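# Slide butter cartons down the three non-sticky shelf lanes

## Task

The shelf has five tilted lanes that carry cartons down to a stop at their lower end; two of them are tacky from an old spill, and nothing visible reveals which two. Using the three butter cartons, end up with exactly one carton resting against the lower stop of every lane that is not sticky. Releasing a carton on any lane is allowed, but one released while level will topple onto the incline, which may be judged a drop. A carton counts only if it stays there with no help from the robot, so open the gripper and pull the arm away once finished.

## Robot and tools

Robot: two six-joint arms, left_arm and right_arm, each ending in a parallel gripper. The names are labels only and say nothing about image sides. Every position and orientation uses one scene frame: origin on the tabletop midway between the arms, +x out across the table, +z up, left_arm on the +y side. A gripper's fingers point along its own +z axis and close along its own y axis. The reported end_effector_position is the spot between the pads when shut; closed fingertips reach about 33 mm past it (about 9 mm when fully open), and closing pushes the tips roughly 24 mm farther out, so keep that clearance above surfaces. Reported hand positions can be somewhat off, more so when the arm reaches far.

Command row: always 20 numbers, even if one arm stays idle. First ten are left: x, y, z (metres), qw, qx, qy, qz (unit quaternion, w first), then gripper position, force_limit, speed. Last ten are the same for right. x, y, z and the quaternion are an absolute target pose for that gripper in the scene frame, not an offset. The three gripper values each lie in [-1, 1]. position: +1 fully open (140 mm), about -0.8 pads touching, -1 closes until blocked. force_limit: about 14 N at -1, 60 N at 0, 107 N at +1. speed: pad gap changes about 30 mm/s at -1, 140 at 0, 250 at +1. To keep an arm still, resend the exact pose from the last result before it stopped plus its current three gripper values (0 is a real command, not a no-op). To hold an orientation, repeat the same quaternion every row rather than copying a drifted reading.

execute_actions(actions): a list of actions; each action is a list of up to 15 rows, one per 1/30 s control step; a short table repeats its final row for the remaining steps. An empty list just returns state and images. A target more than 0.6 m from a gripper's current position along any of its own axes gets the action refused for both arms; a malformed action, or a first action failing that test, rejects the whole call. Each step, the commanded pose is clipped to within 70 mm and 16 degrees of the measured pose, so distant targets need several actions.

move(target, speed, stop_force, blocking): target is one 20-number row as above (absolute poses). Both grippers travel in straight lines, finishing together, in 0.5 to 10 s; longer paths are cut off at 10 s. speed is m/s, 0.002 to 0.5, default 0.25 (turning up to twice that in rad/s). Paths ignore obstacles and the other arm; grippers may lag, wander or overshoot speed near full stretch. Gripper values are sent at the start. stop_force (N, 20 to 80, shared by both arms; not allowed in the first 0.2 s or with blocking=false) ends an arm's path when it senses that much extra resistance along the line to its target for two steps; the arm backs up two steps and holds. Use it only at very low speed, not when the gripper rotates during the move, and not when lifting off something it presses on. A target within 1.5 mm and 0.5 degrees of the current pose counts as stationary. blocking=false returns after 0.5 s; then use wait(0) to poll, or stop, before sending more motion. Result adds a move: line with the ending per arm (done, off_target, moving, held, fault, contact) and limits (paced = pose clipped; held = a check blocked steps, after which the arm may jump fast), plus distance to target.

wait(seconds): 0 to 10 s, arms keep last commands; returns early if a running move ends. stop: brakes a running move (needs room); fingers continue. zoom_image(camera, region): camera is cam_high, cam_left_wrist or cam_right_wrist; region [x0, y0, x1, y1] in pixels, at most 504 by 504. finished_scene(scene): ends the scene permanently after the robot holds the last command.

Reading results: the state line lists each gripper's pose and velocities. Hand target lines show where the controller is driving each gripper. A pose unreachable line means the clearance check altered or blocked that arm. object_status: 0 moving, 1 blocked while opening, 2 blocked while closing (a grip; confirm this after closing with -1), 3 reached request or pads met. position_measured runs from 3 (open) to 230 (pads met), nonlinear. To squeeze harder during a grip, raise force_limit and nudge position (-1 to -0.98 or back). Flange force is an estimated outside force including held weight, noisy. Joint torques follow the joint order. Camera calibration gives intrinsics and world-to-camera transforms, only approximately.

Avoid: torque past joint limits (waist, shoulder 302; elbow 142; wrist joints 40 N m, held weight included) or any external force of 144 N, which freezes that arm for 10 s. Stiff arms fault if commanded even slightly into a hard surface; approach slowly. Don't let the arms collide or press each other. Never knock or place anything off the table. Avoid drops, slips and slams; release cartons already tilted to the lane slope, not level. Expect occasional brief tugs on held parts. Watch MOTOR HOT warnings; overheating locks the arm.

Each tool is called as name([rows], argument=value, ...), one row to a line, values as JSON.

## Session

execute_actions(actions=[])

Scene clock: 0.00 s.
left_arm: end_effector_position=(+0.7246, +0.8950, +0.1291) position_measured=3 object_status=3 end_effector_quat_wxyz=(+0.170, +0.330, +0.713, -0.594) end_effector_velocity=(+0.000, -0.000, +0.000) end_effector_angular_velocity=(+0.000, +0.000, -0.000) | right_arm: end_effector_position=(+0.0637, +0.0763, +0.1629) position_measured=3 object_status=3 end_effector_quat_wxyz=(-0.379, +0.779, -0.414, +0.280) end_effector_velocity=(+0.000, +0.000, +0.001) end_effector_angular_velocity=(+0.001, -0.000, +0.001)
Joint positions: left_arm=[ 0.676  1.122  0.842 -0.844  2.251 -0.077] | right_arm=[ 1.903  0.181  2.225 -1.093  1.2   -0.948]
Joint velocities: left_arm=[-0. -0.  0.  0. -0.  0.] | right_arm=[ 0.    -0.001  0.    -0.001  0.    -0.   ]
Joint torques (N m, as the joint torque sensors report them, + toward a larger angle): no reading
Flange force (N, the push that the arm receives, along the gripper's own x y z axes): no reading
Hand target (left_arm): +0.725, +0.895, +0.129; +0.170, +0.330, +0.713, -0.594
Hand target (right_arm): +0.064, +0.076, +0.163; -0.379, +0.779, -0.414, +0.280
camera_calibration (this result's frames):
cam_left_wrist: T_world_to_cam=[[0.634729, 0.122782, -0.762917, -0.47237], [0.753262, 0.121934, 0.64632, -0.727091], [0.172382, -0.984915, -0.0150924, 0.961504], [0, 0, 0, 1]] pos_world=[0.681771, 1.09365, 0.124065]
cam_right_wrist: T_world_to_cam=[[-0.44768, -0.30431, -0.84082, 0.183768], [-0.717367, 0.68358, 0.134547, -0.0108232], [0.533824, 0.66341, -0.524327, 0.184163], [0, 0, 0, 1]] pos_world=[-0.0238054, -0.0588543, 0.252534]

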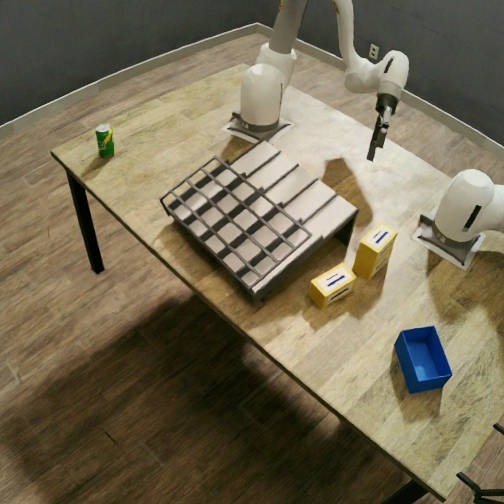

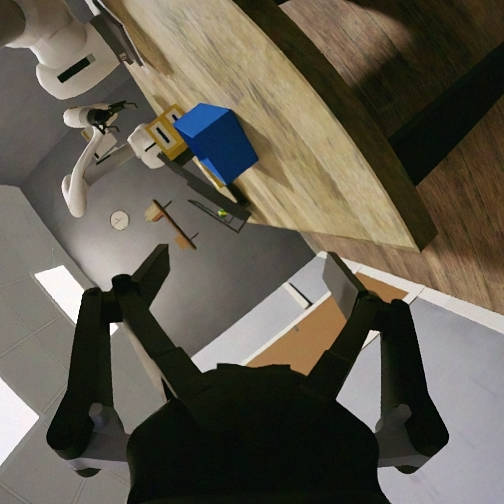

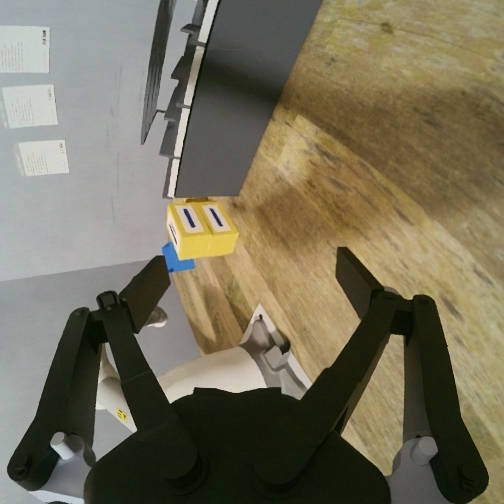

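move(target=[0.55,0.7,0.4,0,0.7071,0.7071,0,1,-0.3,0,0.28,-0.12,0.45,0,0.9,-0.44,0,1,0,0], speed=0.3)

move(target=[0.38,0.3,0.33,0,1,0,0,0.2,-0.3,0,0.32,-0.49,0.38,0,0.9,-0.44,0,1,0,0], speed=0.4)

Scene clock: 9.60 s.
left_arm: end_effector_position=(+0.5497, +0.7001, +0.3996) position_measured=3 object_status=3 end_effector_quat_wxyz=(+0.000, +0.707, +0.708, +0.000) end_effector_velocity=(-0.000, -0.000, +0.001) end_effector_angular_velocity=(+0.001, -0.001, -0.001) | right_arm: end_effector_position=(+0.2800, -0.1204, +0.4497) position_measured=3 object_status=3 end_effector_quat_wxyz=(+0.001, +0.898, -0.440, +0.001) end_effector_velocity=(+0.000, -0.000, +0.001) end_effector_angular_velocity=(-0.000, -0.000, +0.001)
Joint positions: left_arm=[ 0.311  0.036  1.606 -0.     1.498  0.409] | right_arm=[ 0.751 -0.303  1.806 -0.001  1.64  -2.847]
Joint velocities: left_arm=[-0.001 -0.001  0.     0.    -0.001  0.   ] | right_arm=[-0.     0.    -0.001 -0.     0.001 -0.001]
Joint torques (N m, as the joint torque sensors report them, + toward a larger angle): left_arm=[  0.26 -46.87 -40.97   3.58   0.24   0.72] | right_arm=[  1.95  -7.95 -39.5    3.91  -0.15  -0.12]
Flange force (N, the push that the arm receives, along the gripper's own x y z axes): left_arm=[-0.2 3.7 -0.4] | right_arm=[5.5 0.8 -4.0]
Hand target (left_arm): +0.550, +0.700, +0.400; +0.000, +0.707, +0.708, +0.000
Hand target (right_arm): +0.280, -0.120, +0.450; +0.001, +0.898, -0.440, +0.001
Off the commanded pose (left_arm): 0.000 m, 0 deg.
Off the commanded pose (right_arm): 0.000 m, 0 deg.
move: done
camera_calibration (this result's frames):
cam_left_wrist: T_world_to_cam=[[0.997616, 0.0601447, 0.0338386, -0.605085], [0.0426646, -0.92293, 0.382596, 0.481125], [0.0542418, -0.38024, -0.923296, 0.808307], [0, 0, 0, 1]] pos_world=[0.539271, 0.787788, 0.582706]
cam_right_wrist: T_world_to_cam=[[-0.829037, -0.55874, -0.0225392, 0.170093], [-0.526882, 0.766994, 0.366218, 0.0927319], [-0.187333, 0.315483, -0.930256, 0.692102], [0, 0, 0, 1]] pos_world=[0.319526, -0.194434, 0.613706]

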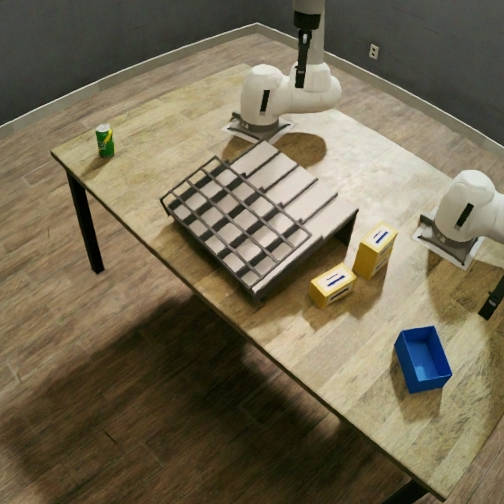

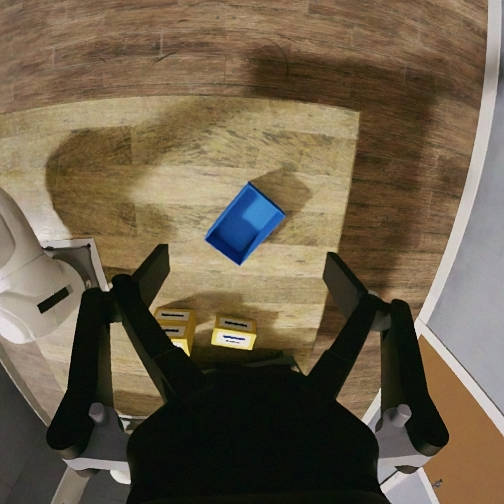

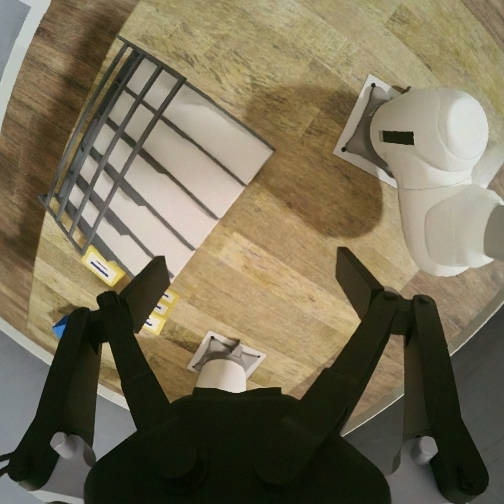

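Scene clock: 12.03 s.
left_arm: end_effector_position=(+0.3799, +0.3005, +0.3300) position_measured=104 object_status=3 end_effector_quat_wxyz=(-0.000, +1.000, -0.000, +0.000) end_effector_velocity=(-0.000, +0.000, -0.001) end_effector_angular_velocity=(+0.001, +0.001, +0.002) | right_arm: end_effector_position=(+0.3195, -0.4899, +0.3799) position_measured=3 object_status=3 end_effector_quat_wxyz=(+0.000, +0.898, -0.439, -0.001) end_effector_velocity=(+0.000, -0.000, +0.001) end_effector_angular_velocity=(+0.000, -0.001, +0.001)
Joint positions: left_arm=[-0.565 -0.294  2.015  0.001  1.421  1.105] | right_arm=[-0.553 -0.559  2.068 -0.001  1.634 -4.152]
Joint velocities: left_arm=[-0.     0.001  0.001  0.    -0.    -0.002] | right_arm=[-0.002  0.    -0.001  0.001  0.    -0.002]
Joint torques (N m, as the joint torque sensors report them, + toward a larger angle): left_arm=[  3.02 -11.77 -40.26   3.67   0.11   0.79] | right_arm=[  2.87  15.33 -39.94   3.97  -0.14  -0.3 ]
Flange force (N, the push that the arm receives, along the gripper's own x y z axes): left_arm=[-2.7 9.5 -1.3] | right_arm=[3.8 11.1 -2.9]
Hand target (left_arm): +0.380, +0.300, +0.330; -0.000, +1.000, -0.000, +0.000
Hand target (right_arm): +0.320, -0.490, +0.380; +0.000, +0.898, -0.439, -0.001
Off the commanded pose (left_arm): 0.001 m, 0 deg.
Off the commanded pose (right_arm): 0.001 m, 0 deg.
move: done
camera_calibration (this result's frames):
cam_left_wrist: T_world_to_cam=[[0.0584088, -0.997768, 0.0323767, 0.265919], [-0.923202, -0.0416465, 0.382052, 0.248525], [-0.379851, -0.0522055, -0.923573, 0.667673], [0, 0, 0, 1]] pos_world=[0.467523, 0.310532, 0.513086]
cam_right_wrist: T_world_to_cam=[[-0.82829, -0.559884, -0.0215851, -0.00642459], [-0.527255, 0.765827, 0.368117, 0.421352], [-0.189572, 0.316288, -0.929529, 0.751989], [0, 0, 0, 1]] pos_world=[0.359395, -0.564125, 0.54375]

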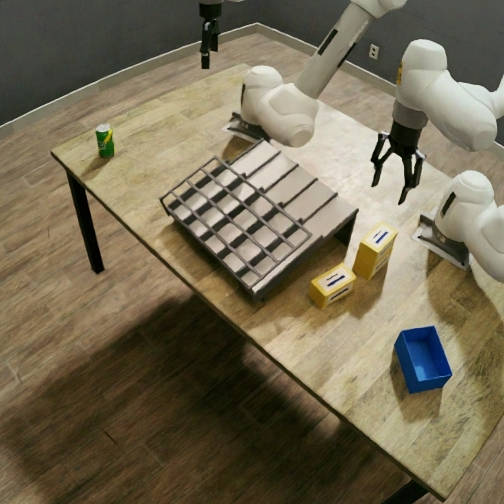

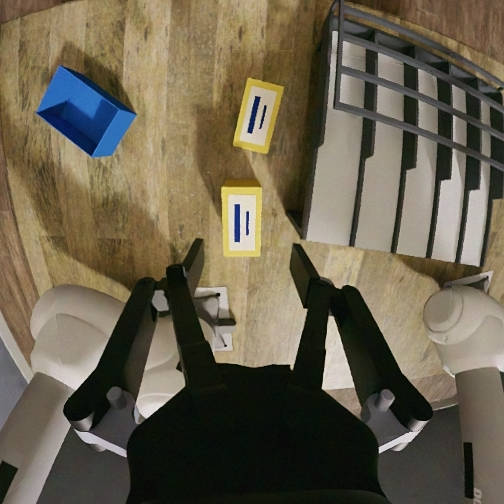

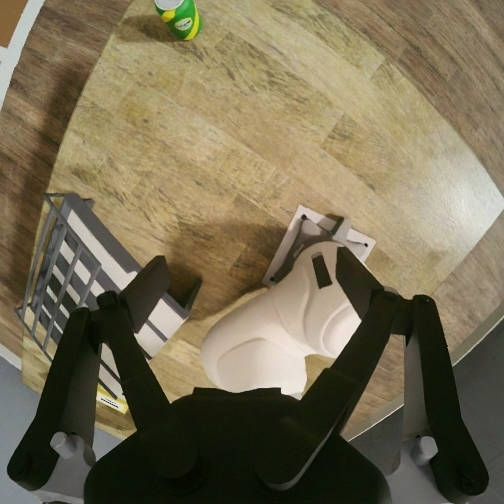

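move(target=[0.353,0.306,0.175,0,1,0.026,0,0.25,-0.3,0,0.32,-0.49,0.38,0,0.9,-0.44,0,1,0,0], speed=0.3)

Scene clock: 20.63 s.
left_arm: end_effector_position=(+0.3530, +0.3060, +0.1751) position_measured=98 object_status=3 end_effector_quat_wxyz=(+0.000, +1.000, +0.026, +0.000) end_effector_velocity=(-0.000, +0.000, -0.001) end_effector_angular_velocity=(+0.001, +0.000, +0.001) | right_arm: end_effector_position=(+0.3200, -0.4900, +0.3800) position_measured=3 object_status=3 end_effector_quat_wxyz=(-0.000, +0.898, -0.439, -0.000) end_effector_velocity=(+0.000, +0.000, +0.000) end_effector_angular_velocity=(+0.001, -0.000, +0.000)
Joint positions: left_arm=[-0.586 -0.256  2.28  -0.     1.117  1.033] | right_arm=[-0.554 -0.559  2.068  0.     1.632 -4.153]
Joint velocities: left_arm=[-0.     0.001  0.001  0.001 -0.001 -0.001] | right_arm=[-0.     0.    -0.     0.001 -0.     0.   ]
Joint torques (N m, as the joint torque sensors report them, + toward a larger angle): left_arm=[  2.15 -13.62 -36.88   3.18   0.38   0.82] | right_arm=[  1.01  14.88 -40.36   3.76  -0.2   -0.11]
Flange force (N, the push that the arm receives, along the gripper's own x y z axes): left_arm=[0.5 9.5 2.2] | right_arm=[0.4 4.7 -2.4]
Hand target (left_arm): +0.353, +0.306, +0.175; +0.000, +1.000, +0.026, -0.000
Hand target (right_arm): +0.320, -0.490, +0.380; -0.000, +0.898, -0.439, -0.000
Off the commanded pose (left_arm): 0.000 m, 0 deg.
Off the commanded pose (right_arm): 0.000 m, 0 deg.
move: done
camera_calibration (this result's frames):
cam_left_wrist: T_world_to_cam=[[0.11018, -0.993368, 0.0328735, 0.258259], [-0.919641, -0.0893462, 0.382462, 0.296349], [-0.376988, -0.0723716, -0.923386, 0.519824], [0, 0, 0, 1]] pos_world=[0.440048, 0.320644, 0.358167]
cam_right_wrist: T_world_to_cam=[[-0.828329, -0.559775, -0.0228674, -0.00549004], [-0.527652, 0.765777, 0.367654, 0.421919], [-0.188292, 0.316604, -0.929682, 0.751974], [0, 0, 0, 1]] pos_world=[0.359669, -0.564247, 0.54385]

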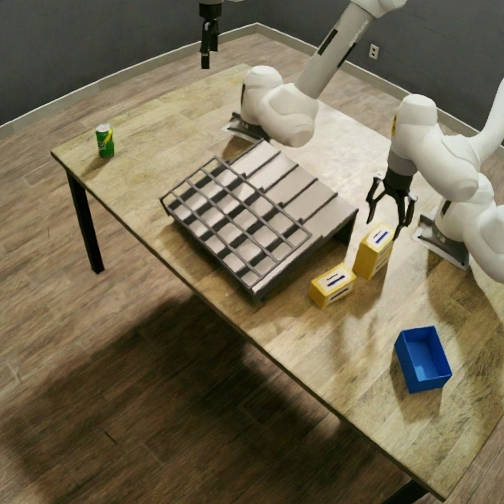

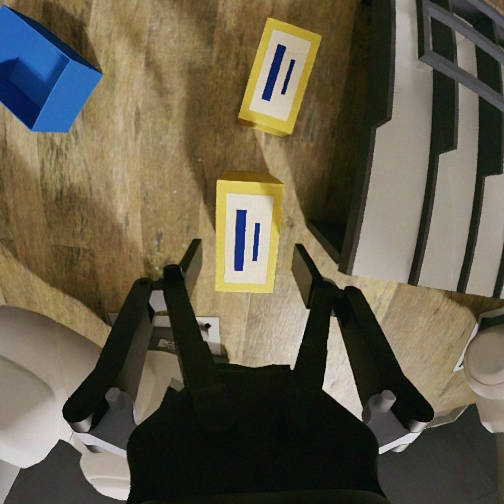

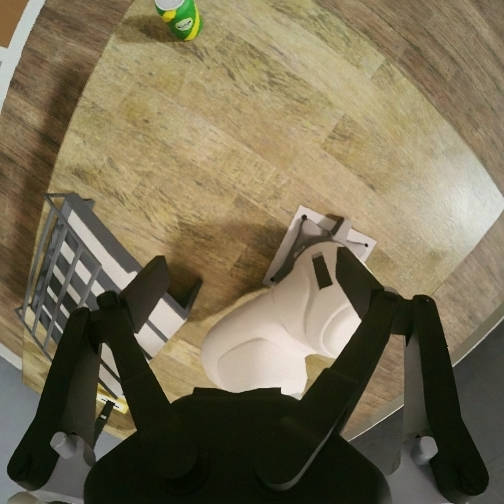

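move(target=[0.355,0.306,0.115,0,1,0.026,0,0.25,-0.3,0,0.32,-0.49,0.38,0,0.9,-0.44,0,1,0,0], speed=0.1)

move(target=[0.355,0.306,0.1155,0,1,0.026,0,-1,-0.3,0,0.32,-0.49,0.38,0,0.9,-0.44,0,1,0,0], speed=0.01)

move(target=[0.365,0.30,0.24,0,1,0,-0.04,-1,-0.3,0,0.32,-0.49,0.38,0,0.9,-0.44,0,1,0,0])

move(target=[0.42,0.16,0.22,-0.0069,0.9881,-0.0466,-0.1468,-1,-0.3,0,0.32,-0.49,0.38,0,0.9,-0.44,0,1,0,0])

Scene clock: 26.80 s.
left_arm: end_effector_position=(+0.3550, +0.3060, +0.1151) position_measured=98 object_status=3 end_effector_quat_wxyz=(+0.000, +1.000, +0.026, +0.000) end_effector_velocity=(-0.000, +0.000, -0.000) end_effector_angular_velocity=(-0.000, +0.001, +0.001) | right_arm: end_effector_position=(+0.3200, -0.4900, +0.3800) position_measured=3 object_status=3 end_effector_quat_wxyz=(-0.000, +0.898, -0.439, -0.000) end_effector_velocity=(+0.000, -0.000, +0.000) end_effector_angular_velocity=(-0.001, +0.000, -0.000)
Joint positions: left_arm=[-0.583 -0.186  2.354  0.     0.974  1.035] | right_arm=[-0.554 -0.559  2.068  0.     1.632 -4.153]
Joint velocities: left_arm=[ 0.001 -0.     0.001 -0.     0.     0.   ] | right_arm=[ 0.     0.    -0.001 -0.001  0.     0.   ]
Joint torques (N m, as the joint torque sensors report them, + toward a larger angle): left_arm=[  1.43 -15.63 -33.25   2.99   0.33   0.7 ] | right_arm=[  1.57  15.42 -40.54   4.12  -0.37  -0.18]
Flange force (N, the push that the arm receives, along the gripper's own x y z axes): left_arm=[-0.9 6.0 -0.5] | right_arm=[0.8 7.4 -2.5]
Hand target (left_arm): +0.355, +0.306, +0.115; +0.000, +1.000, +0.026, -0.000
Hand target (right_arm): +0.320, -0.490, +0.380; -0.000, +0.898, -0.439, -0.000
Off the commanded pose (left_arm): 0.000 m, 0 deg.
Off the commanded pose (right_arm): 0.000 m, 0 deg.
move: done
camera_calibration (this result's frames):
cam_left_wrist: T_world_to_cam=[[0.110204, -0.993369, 0.0327557, 0.260039], [-0.919632, -0.0894116, 0.38247, 0.321148], [-0.377005, -0.0722728, -0.923387, 0.465124], [0, 0, 0, 1]] pos_world=[0.442034, 0.320644, 0.298142]
cam_right_wrist: T_world_to_cam=[[-0.828329, -0.559775, -0.0228677, -0.00548974], [-0.527652, 0.765777, 0.367653, 0.421919], [-0.188292, 0.316604, -0.929682, 0.751973], [0, 0, 0, 1]] pos_world=[0.359669, -0.564247, 0.543851]

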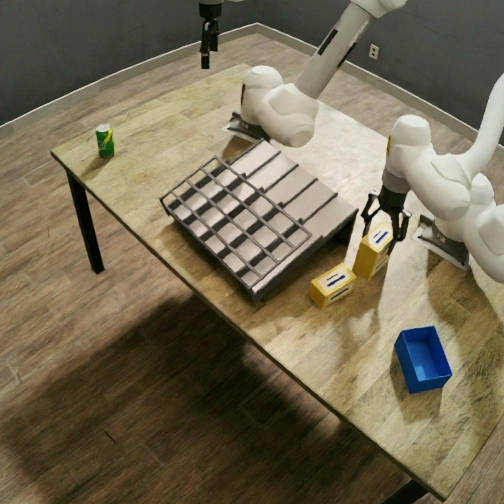

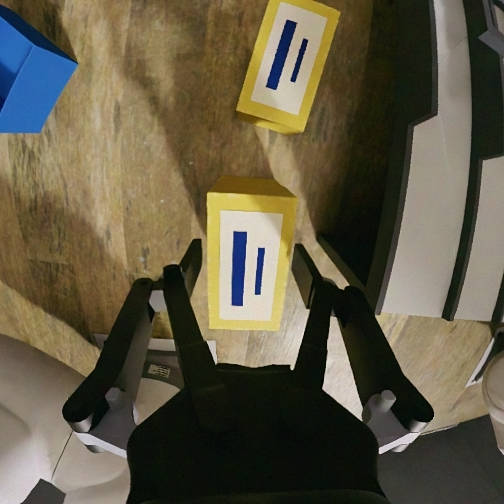

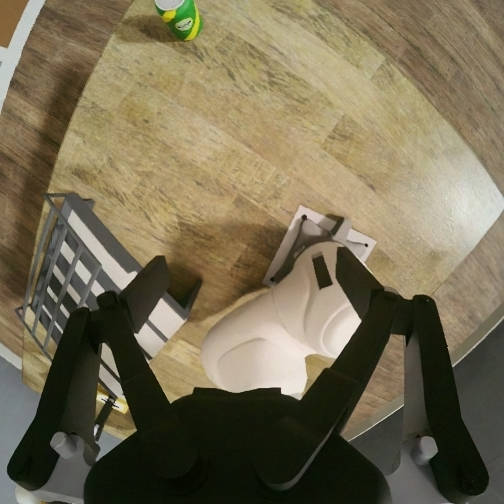

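Scene clock: 27.50 s.
left_arm: end_effector_position=(+0.3550, +0.3060, +0.1155) position_measured=137 object_status=2 end_effector_quat_wxyz=(-0.000, +1.000, +0.026, -0.000) end_effector_velocity=(-0.000, -0.000, -0.000) end_effector_angular_velocity=(+0.000, +0.001, -0.000) | right_arm: end_effector_position=(+0.3200, -0.4900, +0.3800) position_measured=3 object_status=3 end_effector_quat_wxyz=(-0.000, +0.898, -0.439, -0.000) end_effector_velocity=(-0.000, -0.000, -0.000) end_effector_angular_velocity=(-0.001, +0.001, +0.000)
Joint positions: left_arm=[-0.583 -0.187  2.353  0.     0.975  1.035] | right_arm=[-0.554 -0.559  2.068  0.     1.632 -4.153]
Joint velocities: left_arm=[-0.  0.  0. -0.  0. -0.] | right_arm=[ 0.    -0.     0.001 -0.001  0.    -0.   ]
Joint torques (N m, as the joint torque sensors report them, + toward a larger angle): left_arm=[  1.22 -17.44 -35.83   2.9    0.31   0.57] | right_arm=[  2.25  14.01 -40.32   3.95  -0.25  -0.12]
Flange force (N, the push that the arm receives, along the gripper's own x y z axes): left_arm=[-0.5 5.5 5.3] | right_arm=[4.2 8.3 -2.8]
Hand target (left_arm): +0.355, +0.306, +0.115; -0.000, +1.000, +0.026, +0.000
Hand target (right_arm): +0.320, -0.490, +0.380; -0.000, +0.898, -0.439, +0.000
Off the commanded pose (left_arm): 0.000 m, 0 deg.
Off the commanded pose (right_arm): 0.000 m, 0 deg.
move: done
camera_calibration (this result's frames):
cam_left_wrist: T_world_to_cam=[[0.110221, -0.99337, 0.0326777, 0.26006], [-0.919583, -0.0894488, 0.382577, 0.320936], [-0.377118, -0.072218, -0.923345, 0.465509], [0, 0, 0, 1]] pos_world=[0.442015, 0.320661, 0.298545]
cam_right_wrist: T_world_to_cam=[[-0.828329, -0.559775, -0.0228679, -0.00548962], [-0.527652, 0.765777, 0.367653, 0.421919], [-0.188291, 0.316604, -0.929682, 0.751973], [0, 0, 0, 1]] pos_world=[0.35967, -0.564247, 0.543851]

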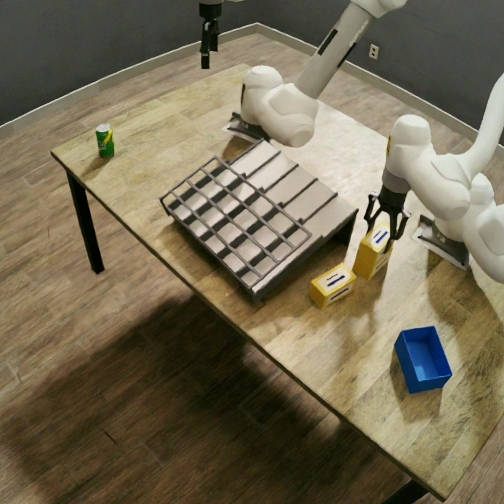

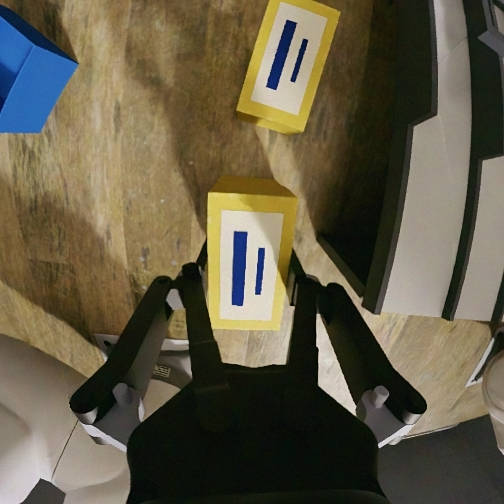

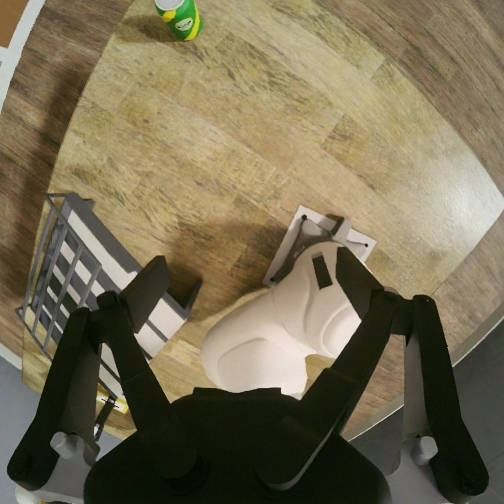

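Scene clock: 28.40 s.
left_arm: end_effector_position=(+0.3649, +0.3000, +0.2400) position_measured=137 object_status=2 end_effector_quat_wxyz=(-0.000, +0.999, +0.000, -0.040) end_effector_velocity=(+0.000, -0.000, +0.000) end_effector_angular_velocity=(+0.000, +0.001, -0.002) | right_arm: end_effector_position=(+0.3200, -0.4900, +0.3800) position_measured=3 object_status=3 end_effector_quat_wxyz=(-0.000, +0.898, -0.439, -0.000) end_effector_velocity=(-0.000, -0.000, -0.000) end_effector_angular_velocity=(+0.000, +0.000, +0.000)
Joint positions: left_arm=[-0.553 -0.234  2.141 -0.036  1.307  1.128] | right_arm=[-0.554 -0.559  2.068  0.     1.632 -4.153]
Joint velocities: left_arm=[-0.     0.001 -0.001  0.     0.001  0.001] | right_arm=[-0.  0.  0. -0. -0. -0.]
Joint torques (N m, as the joint torque sensors report them, + toward a larger angle): left_arm=[  1.86 -15.64 -39.63   3.36   0.4    0.66] | right_arm=[  1.08  14.   -40.14   3.93  -0.29   0.1 ]
Flange force (N, the push that the arm receives, along the gripper's own x y z axes): left_arm=[-2.0 6.2 2.0] | right_arm=[2.3 4.7 -3.0]
Hand target (left_arm): +0.365, +0.300, +0.240; -0.000, +0.999, +0.000, -0.040
Hand target (right_arm): +0.320, -0.490, +0.380; -0.000, +0.898, -0.439, +0.000
Off the commanded pose (left_arm): 0.000 m, 0 deg.
Off the commanded pose (right_arm): 0.000 m, 0 deg.
move: done
camera_calibration (this result's frames):
cam_left_wrist: T_world_to_cam=[[0.0610272, -0.997747, 0.0278736, 0.269357], [-0.889564, -0.0417018, 0.454904, 0.239268], [-0.452717, -0.0525569, -0.890104, 0.59754], [0, 0, 0, 1]] pos_world=[0.466922, 0.310133, 0.415521]
cam_right_wrist: T_world_to_cam=[[-0.828329, -0.559775, -0.022868, -0.00548947], [-0.527652, 0.765777, 0.367653, 0.421919], [-0.188291, 0.316604, -0.929682, 0.751973], [0, 0, 0, 1]] pos_world=[0.35967, -0.564247, 0.543851]

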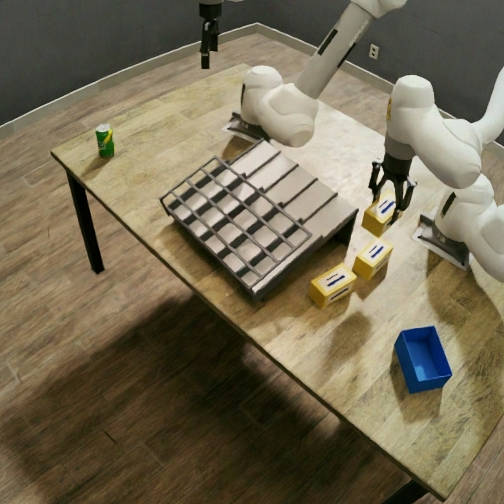

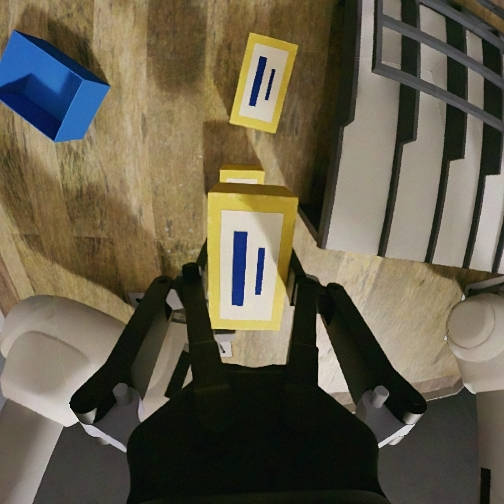

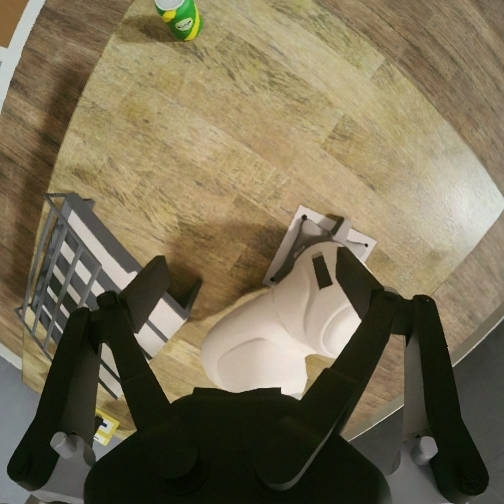

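Scene clock: 29.43 s.
left_arm: end_effector_position=(+0.4199, +0.1601, +0.2201) position_measured=137 object_status=2 end_effector_quat_wxyz=(-0.007, +0.988, -0.047, -0.147) end_effector_velocity=(-0.000, +0.000, -0.000) end_effector_angular_velocity=(+0.000, +0.001, +0.000) | right_arm: end_effector_position=(+0.3200, -0.4900, +0.3800) position_measured=3 object_status=3 end_effector_quat_wxyz=(-0.000, +0.898, -0.439, -0.000) end_effector_velocity=(-0.001, -0.000, -0.000) end_effector_angular_velocity=(-0.001, +0.001, -0.000)
Joint positions: left_arm=[-0.694  0.086  1.912 -0.141  1.405  1.113] | right_arm=[-0.554 -0.559  2.068  0.     1.632 -4.153]
Joint velocities: left_arm=[-0.  0.  0. -0.  0. -0.] | right_arm=[ 0.    -0.001  0.001 -0.001  0.     0.   ]
Joint torques (N m, as the joint torque sensors report them, + toward a larger angle): left_arm=[  1.52 -50.12 -37.61   2.69   1.17   0.84] | right_arm=[  1.67  15.33 -39.84   3.95  -0.4   -0.07]
Flange force (N, the push that the arm receives, along the gripper's own x y z axes): left_arm=[4.2 5.4 3.4] | right_arm=[1.4 7.8 -3.6]
Hand target (left_arm): +0.420, +0.160, +0.220; -0.007, +0.988, -0.047, -0.147
Hand target (right_arm): +0.320, -0.490, +0.380; -0.000, +0.898, -0.439, +0.000
Off the commanded pose (left_arm): 0.000 m, 0 deg.
Off the commanded pose (right_arm): 0.000 m, 0 deg.
move: done
camera_calibration (this result's frames):
cam_left_wrist: T_world_to_cam=[[-0.0287821, -0.999487, 0.0140416, 0.16795], [-0.772517, 0.0311562, 0.634229, 0.191125], [-0.634341, 0.00740711, -0.773018, 0.638298], [0, 0, 0, 1]] pos_world=[0.55738, 0.157181, 0.369841]
cam_right_wrist: T_world_to_cam=[[-0.828329, -0.559775, -0.0228681, -0.00548962], [-0.527653, 0.765777, 0.367653, 0.421919], [-0.188291, 0.316604, -0.929682, 0.751973], [0, 0, 0, 1]] pos_world=[0.35967, -0.564247, 0.543851]

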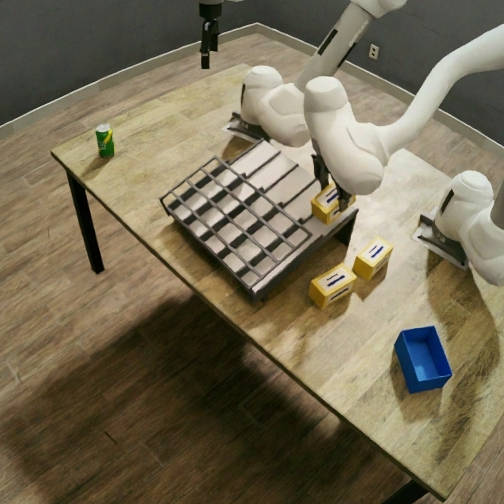

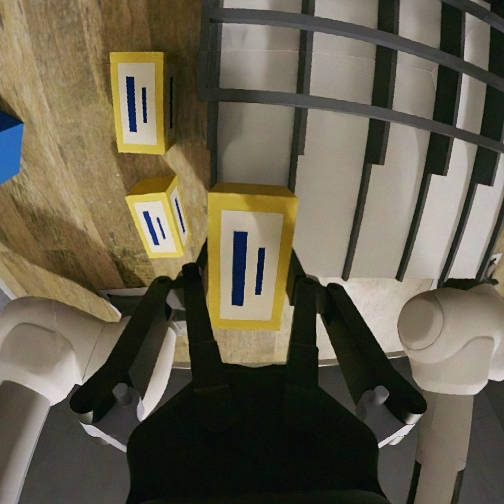

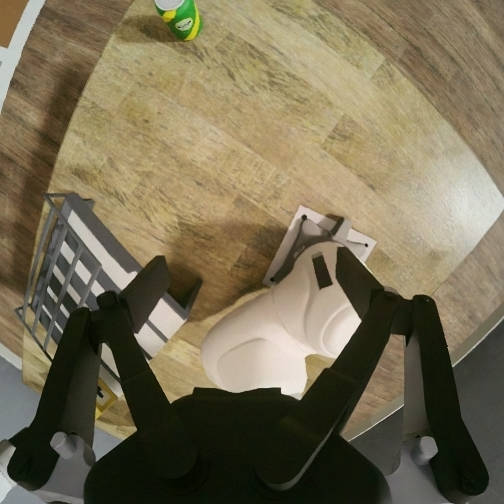

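move(target=[0.418,0.1588,0.196,-0.0069,0.9881,-0.0466,-0.1468,-1,-0.3,0,0.32,-0.49,0.38,0,0.9,-0.44,0,1,0,0], speed=0.06)

move(target=[0.412,0.1594,0.170,-0.0069,0.9881,-0.0466,-0.1468,-1,-0.3,0,0.32,-0.49,0.38,0,0.9,-0.44,0,1,0,0], speed=0.008, stop_force=20)

Scene clock: 34.23 s.
left_arm: end_effector_position=(+0.4180, +0.1588, +0.1960) position_measured=137 object_status=2 end_effector_quat_wxyz=(-0.007, +0.988, -0.047, -0.147) end_effector_velocity=(-0.000, +0.001, -0.001) end_effector_angular_velocity=(+0.000, +0.001, -0.000) | right_arm: end_effector_position=(+0.3200, -0.4900, +0.3800) position_measured=3 object_status=3 end_effector_quat_wxyz=(-0.000, +0.898, -0.439, -0.000) end_effector_velocity=(-0.000, -0.000, -0.000) end_effector_angular_velocity=(-0.001, +0.001, -0.000)
Joint positions: left_arm=[-0.698  0.103  1.942 -0.144  1.359  1.116] | right_arm=[-0.554 -0.559  2.068  0.     1.632 -4.153]
Joint velocities: left_arm=[ 0.001  0.     0.001  0.    -0.     0.001] | right_arm=[-0.    -0.     0.001 -0.001 -0.     0.   ]
Joint torques (N m, as the joint torque sensors report them, + toward a larger angle): left_arm=[  1.29 -47.79 -37.56   2.75   1.27   0.82] | right_arm=[  1.61  14.45 -40.44   4.03  -0.36  -0.07]
Flange force (N, the push that the arm receives, along the gripper's own x y z axes): left_arm=[-1.5 2.3 3.8] | right_arm=[2.3 6.8 -2.5]
Hand target (left_arm): +0.418, +0.159, +0.196; -0.007, +0.988, -0.047, -0.147
Hand target (right_arm): +0.320, -0.490, +0.380; -0.000, +0.898, -0.439, +0.000
Off the commanded pose (left_arm): 0.000 m, 0 deg.
Off the commanded pose (right_arm): 0.000 m, 0 deg.
move: done
camera_calibration (this result's frames):
cam_left_wrist: T_world_to_cam=[[-0.0287, -0.999485, 0.01438, 0.166857], [-0.772445, 0.0313067, 0.634309, 0.204885], [-0.634433, 0.00709688, -0.772946, 0.618523], [0, 0, 0, 1]] pos_world=[0.555462, 0.155967, 0.345725]
cam_right_wrist: T_world_to_cam=[[-0.828329, -0.559775, -0.0228681, -0.00548943], [-0.527653, 0.765777, 0.367653, 0.42192], [-0.188291, 0.316604, -0.929682, 0.751974], [0, 0, 0, 1]] pos_world=[0.35967, -0.564247, 0.543851]

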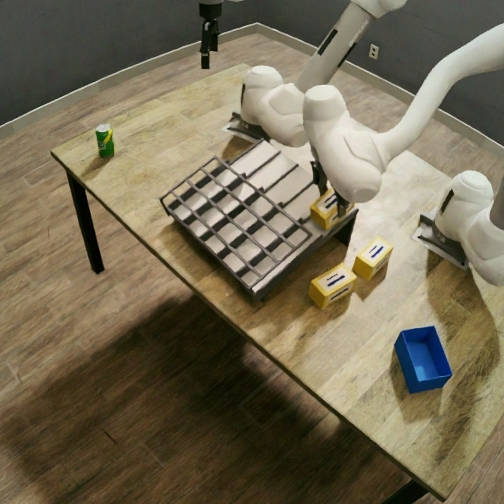

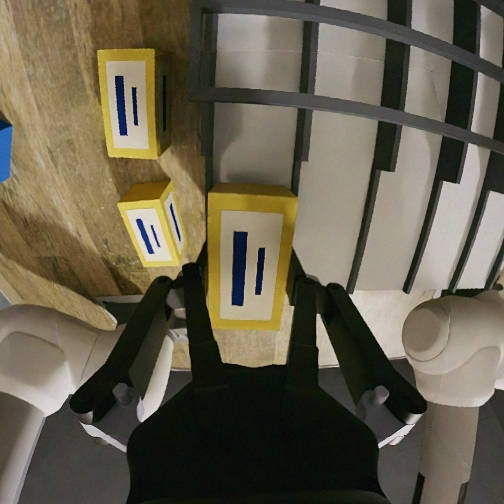

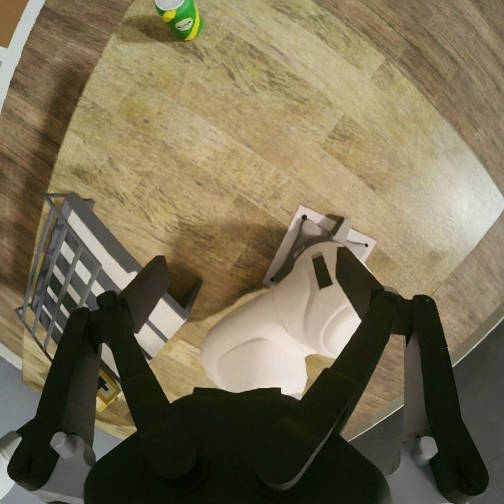

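Scene clock: 36.33 s.
left_arm: end_effector_position=(+0.4149, +0.1590, +0.1823) position_measured=137 object_status=2 end_effector_quat_wxyz=(-0.007, +0.988, -0.047, -0.147) end_effector_velocity=(-0.001, +0.000, +0.000) end_effector_angular_velocity=(+0.001, +0.002, -0.002) | right_arm: end_effector_position=(+0.3200, -0.4900, +0.3800) position_measured=3 object_status=3 end_effector_quat_wxyz=(-0.000, +0.898, -0.439, -0.000) end_effector_velocity=(-0.000, +0.000, -0.001) end_effector_angular_velocity=(+0.001, +0.001, -0.000)
Joint positions: left_arm=[-0.7    0.11   1.962 -0.146  1.332  1.118] | right_arm=[-0.554 -0.559  2.068  0.     1.632 -4.153]
Joint velocities: left_arm=[-0.001  0.    -0.001  0.     0.003  0.   ] | right_arm=[-0.     0.     0.001  0.    -0.     0.   ]
Joint torques (N m, as the joint torque sensors report them, + toward a larger angle): left_arm=[ -1.01 -35.76 -17.53   2.79   2.36   0.65] | right_arm=[  1.61  14.1  -40.29   4.04  -0.39  -0.04]
Flange force (N, the push that the arm receives, along the gripper's own x y z axes): left_arm=[5.4 5.4 -28.8] | right_arm=[3.1 6.4 -2.7]
Hand target (left_arm): +0.415, +0.159, +0.182; -0.007, +0.988, -0.047, -0.147
Hand target (right_arm): +0.320, -0.490, +0.380; -0.000, +0.898, -0.439, +0.000
Off the commanded pose (left_arm): 0.013 m, 0 deg.
Off the commanded pose (right_arm): 0.000 m, 0 deg.
move: contact (left_arm)
camera_calibration (this result's frames):
cam_left_wrist: T_world_to_cam=[[-0.0288255, -0.99948, 0.0144763, 0.167214], [-0.772428, 0.0314646, 0.634322, 0.211134], [-0.634447, 0.00710274, -0.772933, 0.6059], [0, 0, 0, 1]] pos_world=[0.552318, 0.15618, 0.331972]
cam_right_wrist: T_world_to_cam=[[-0.828329, -0.559775, -0.0228681, -0.00548937], [-0.527653, 0.765777, 0.367653, 0.42192], [-0.188291, 0.316604, -0.929682, 0.751974], [0, 0, 0, 1]] pos_world=[0.35967, -0.564247, 0.543851]

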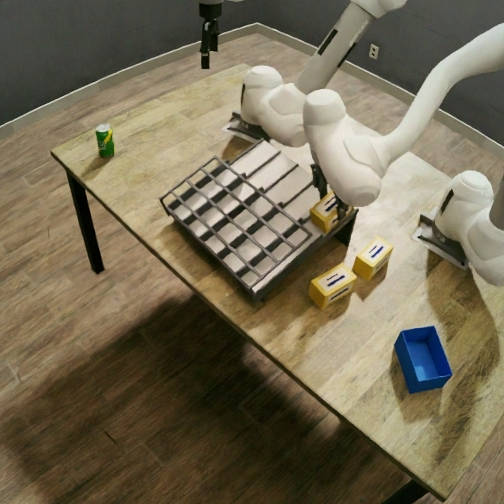

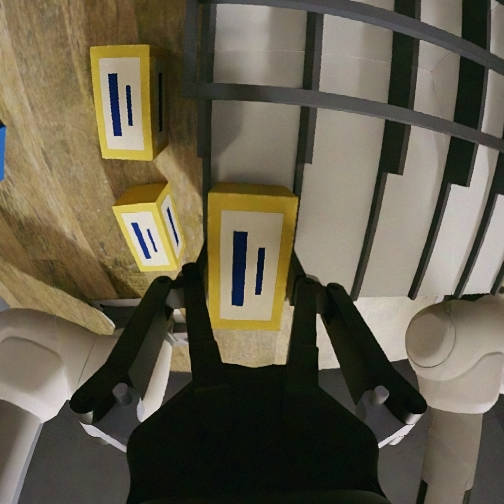

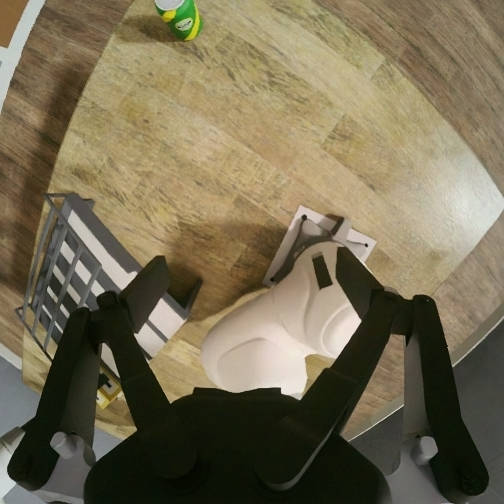

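move(target=[0.415,0.159,0.1827,-0.0069,0.9881,-0.0466,-0.1468,0.2,-0.3,0,0.32,-0.49,0.38,0,0.9,-0.44,0,1,0,0], speed=0.01)

Scene clock: 38.17 s.
left_arm: end_effector_position=(+0.4150, +0.1590, +0.1827) position_measured=104 object_status=3 end_effector_quat_wxyz=(-0.007, +0.988, -0.047, -0.147) end_effector_velocity=(+0.000, +0.000, -0.000) end_effector_angular_velocity=(+0.000, +0.000, -0.000) | right_arm: end_effector_position=(+0.3200, -0.4900, +0.3800) position_measured=3 object_status=3 end_effector_quat_wxyz=(-0.000, +0.898, -0.439, +0.000) end_effector_velocity=(+0.000, -0.000, +0.000) end_effector_angular_velocity=(-0.000, +0.000, -0.000)
Joint positions: left_arm=[-0.7    0.109  1.961 -0.146  1.333  1.117] | right_arm=[-0.554 -0.559  2.068  0.     1.632 -4.153]
Joint velocities: left_arm=[ 0.     0.001  0.     0.    -0.001  0.   ] | right_arm=[ 0.  0. -0. -0. -0.  0.]
Joint torques (N m, as the joint torque sensors report them, + toward a larger angle): left_arm=[  0.43 -47.72 -35.05   2.73   0.76   0.8 ] | right_arm=[  1.6   15.04 -39.89   4.08  -0.37   0.08]
Flange force (N, the push that the arm receives, along the gripper's own x y z axes): left_arm=[1.4 2.6 0.0] | right_arm=[2.4 7.6 -3.6]
Hand target (left_arm): +0.415, +0.159, +0.183; -0.007, +0.988, -0.047, -0.147
Hand target (right_arm): +0.320, -0.490, +0.380; -0.000, +0.898, -0.439, +0.000
Off the commanded pose (left_arm): 0.000 m, 0 deg.
Off the commanded pose (right_arm): 0.000 m, 0 deg.
move: done
camera_calibration (this result's frames):
cam_left_wrist: T_world_to_cam=[[-0.0286531, -0.999486, 0.0143771, 0.167162], [-0.772452, 0.0312687, 0.634303, 0.211007], [-0.634427, 0.00706915, -0.772951, 0.606329], [0, 0, 0, 1]] pos_world=[0.552453, 0.156192, 0.332417]
cam_right_wrist: T_world_to_cam=[[-0.828329, -0.559775, -0.0228682, -0.00548937], [-0.527653, 0.765777, 0.367653, 0.42192], [-0.188291, 0.316604, -0.929682, 0.751974], [0, 0, 0, 1]] pos_world=[0.35967, -0.564247, 0.543851]

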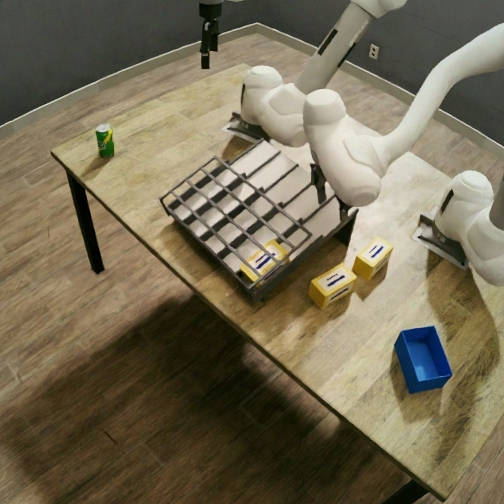

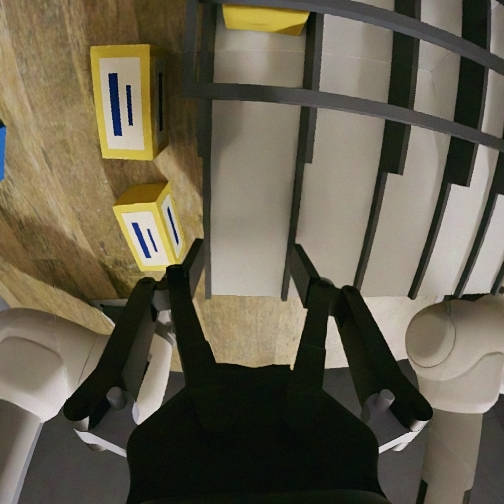

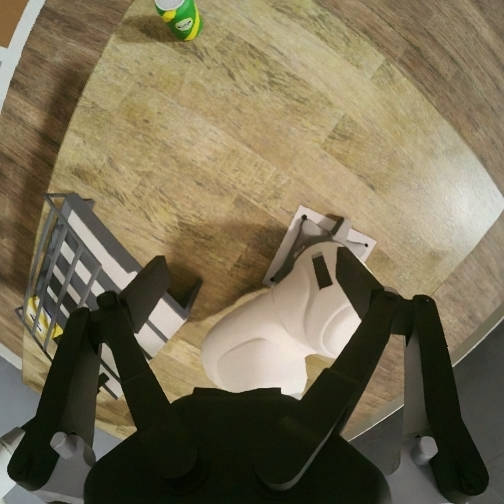

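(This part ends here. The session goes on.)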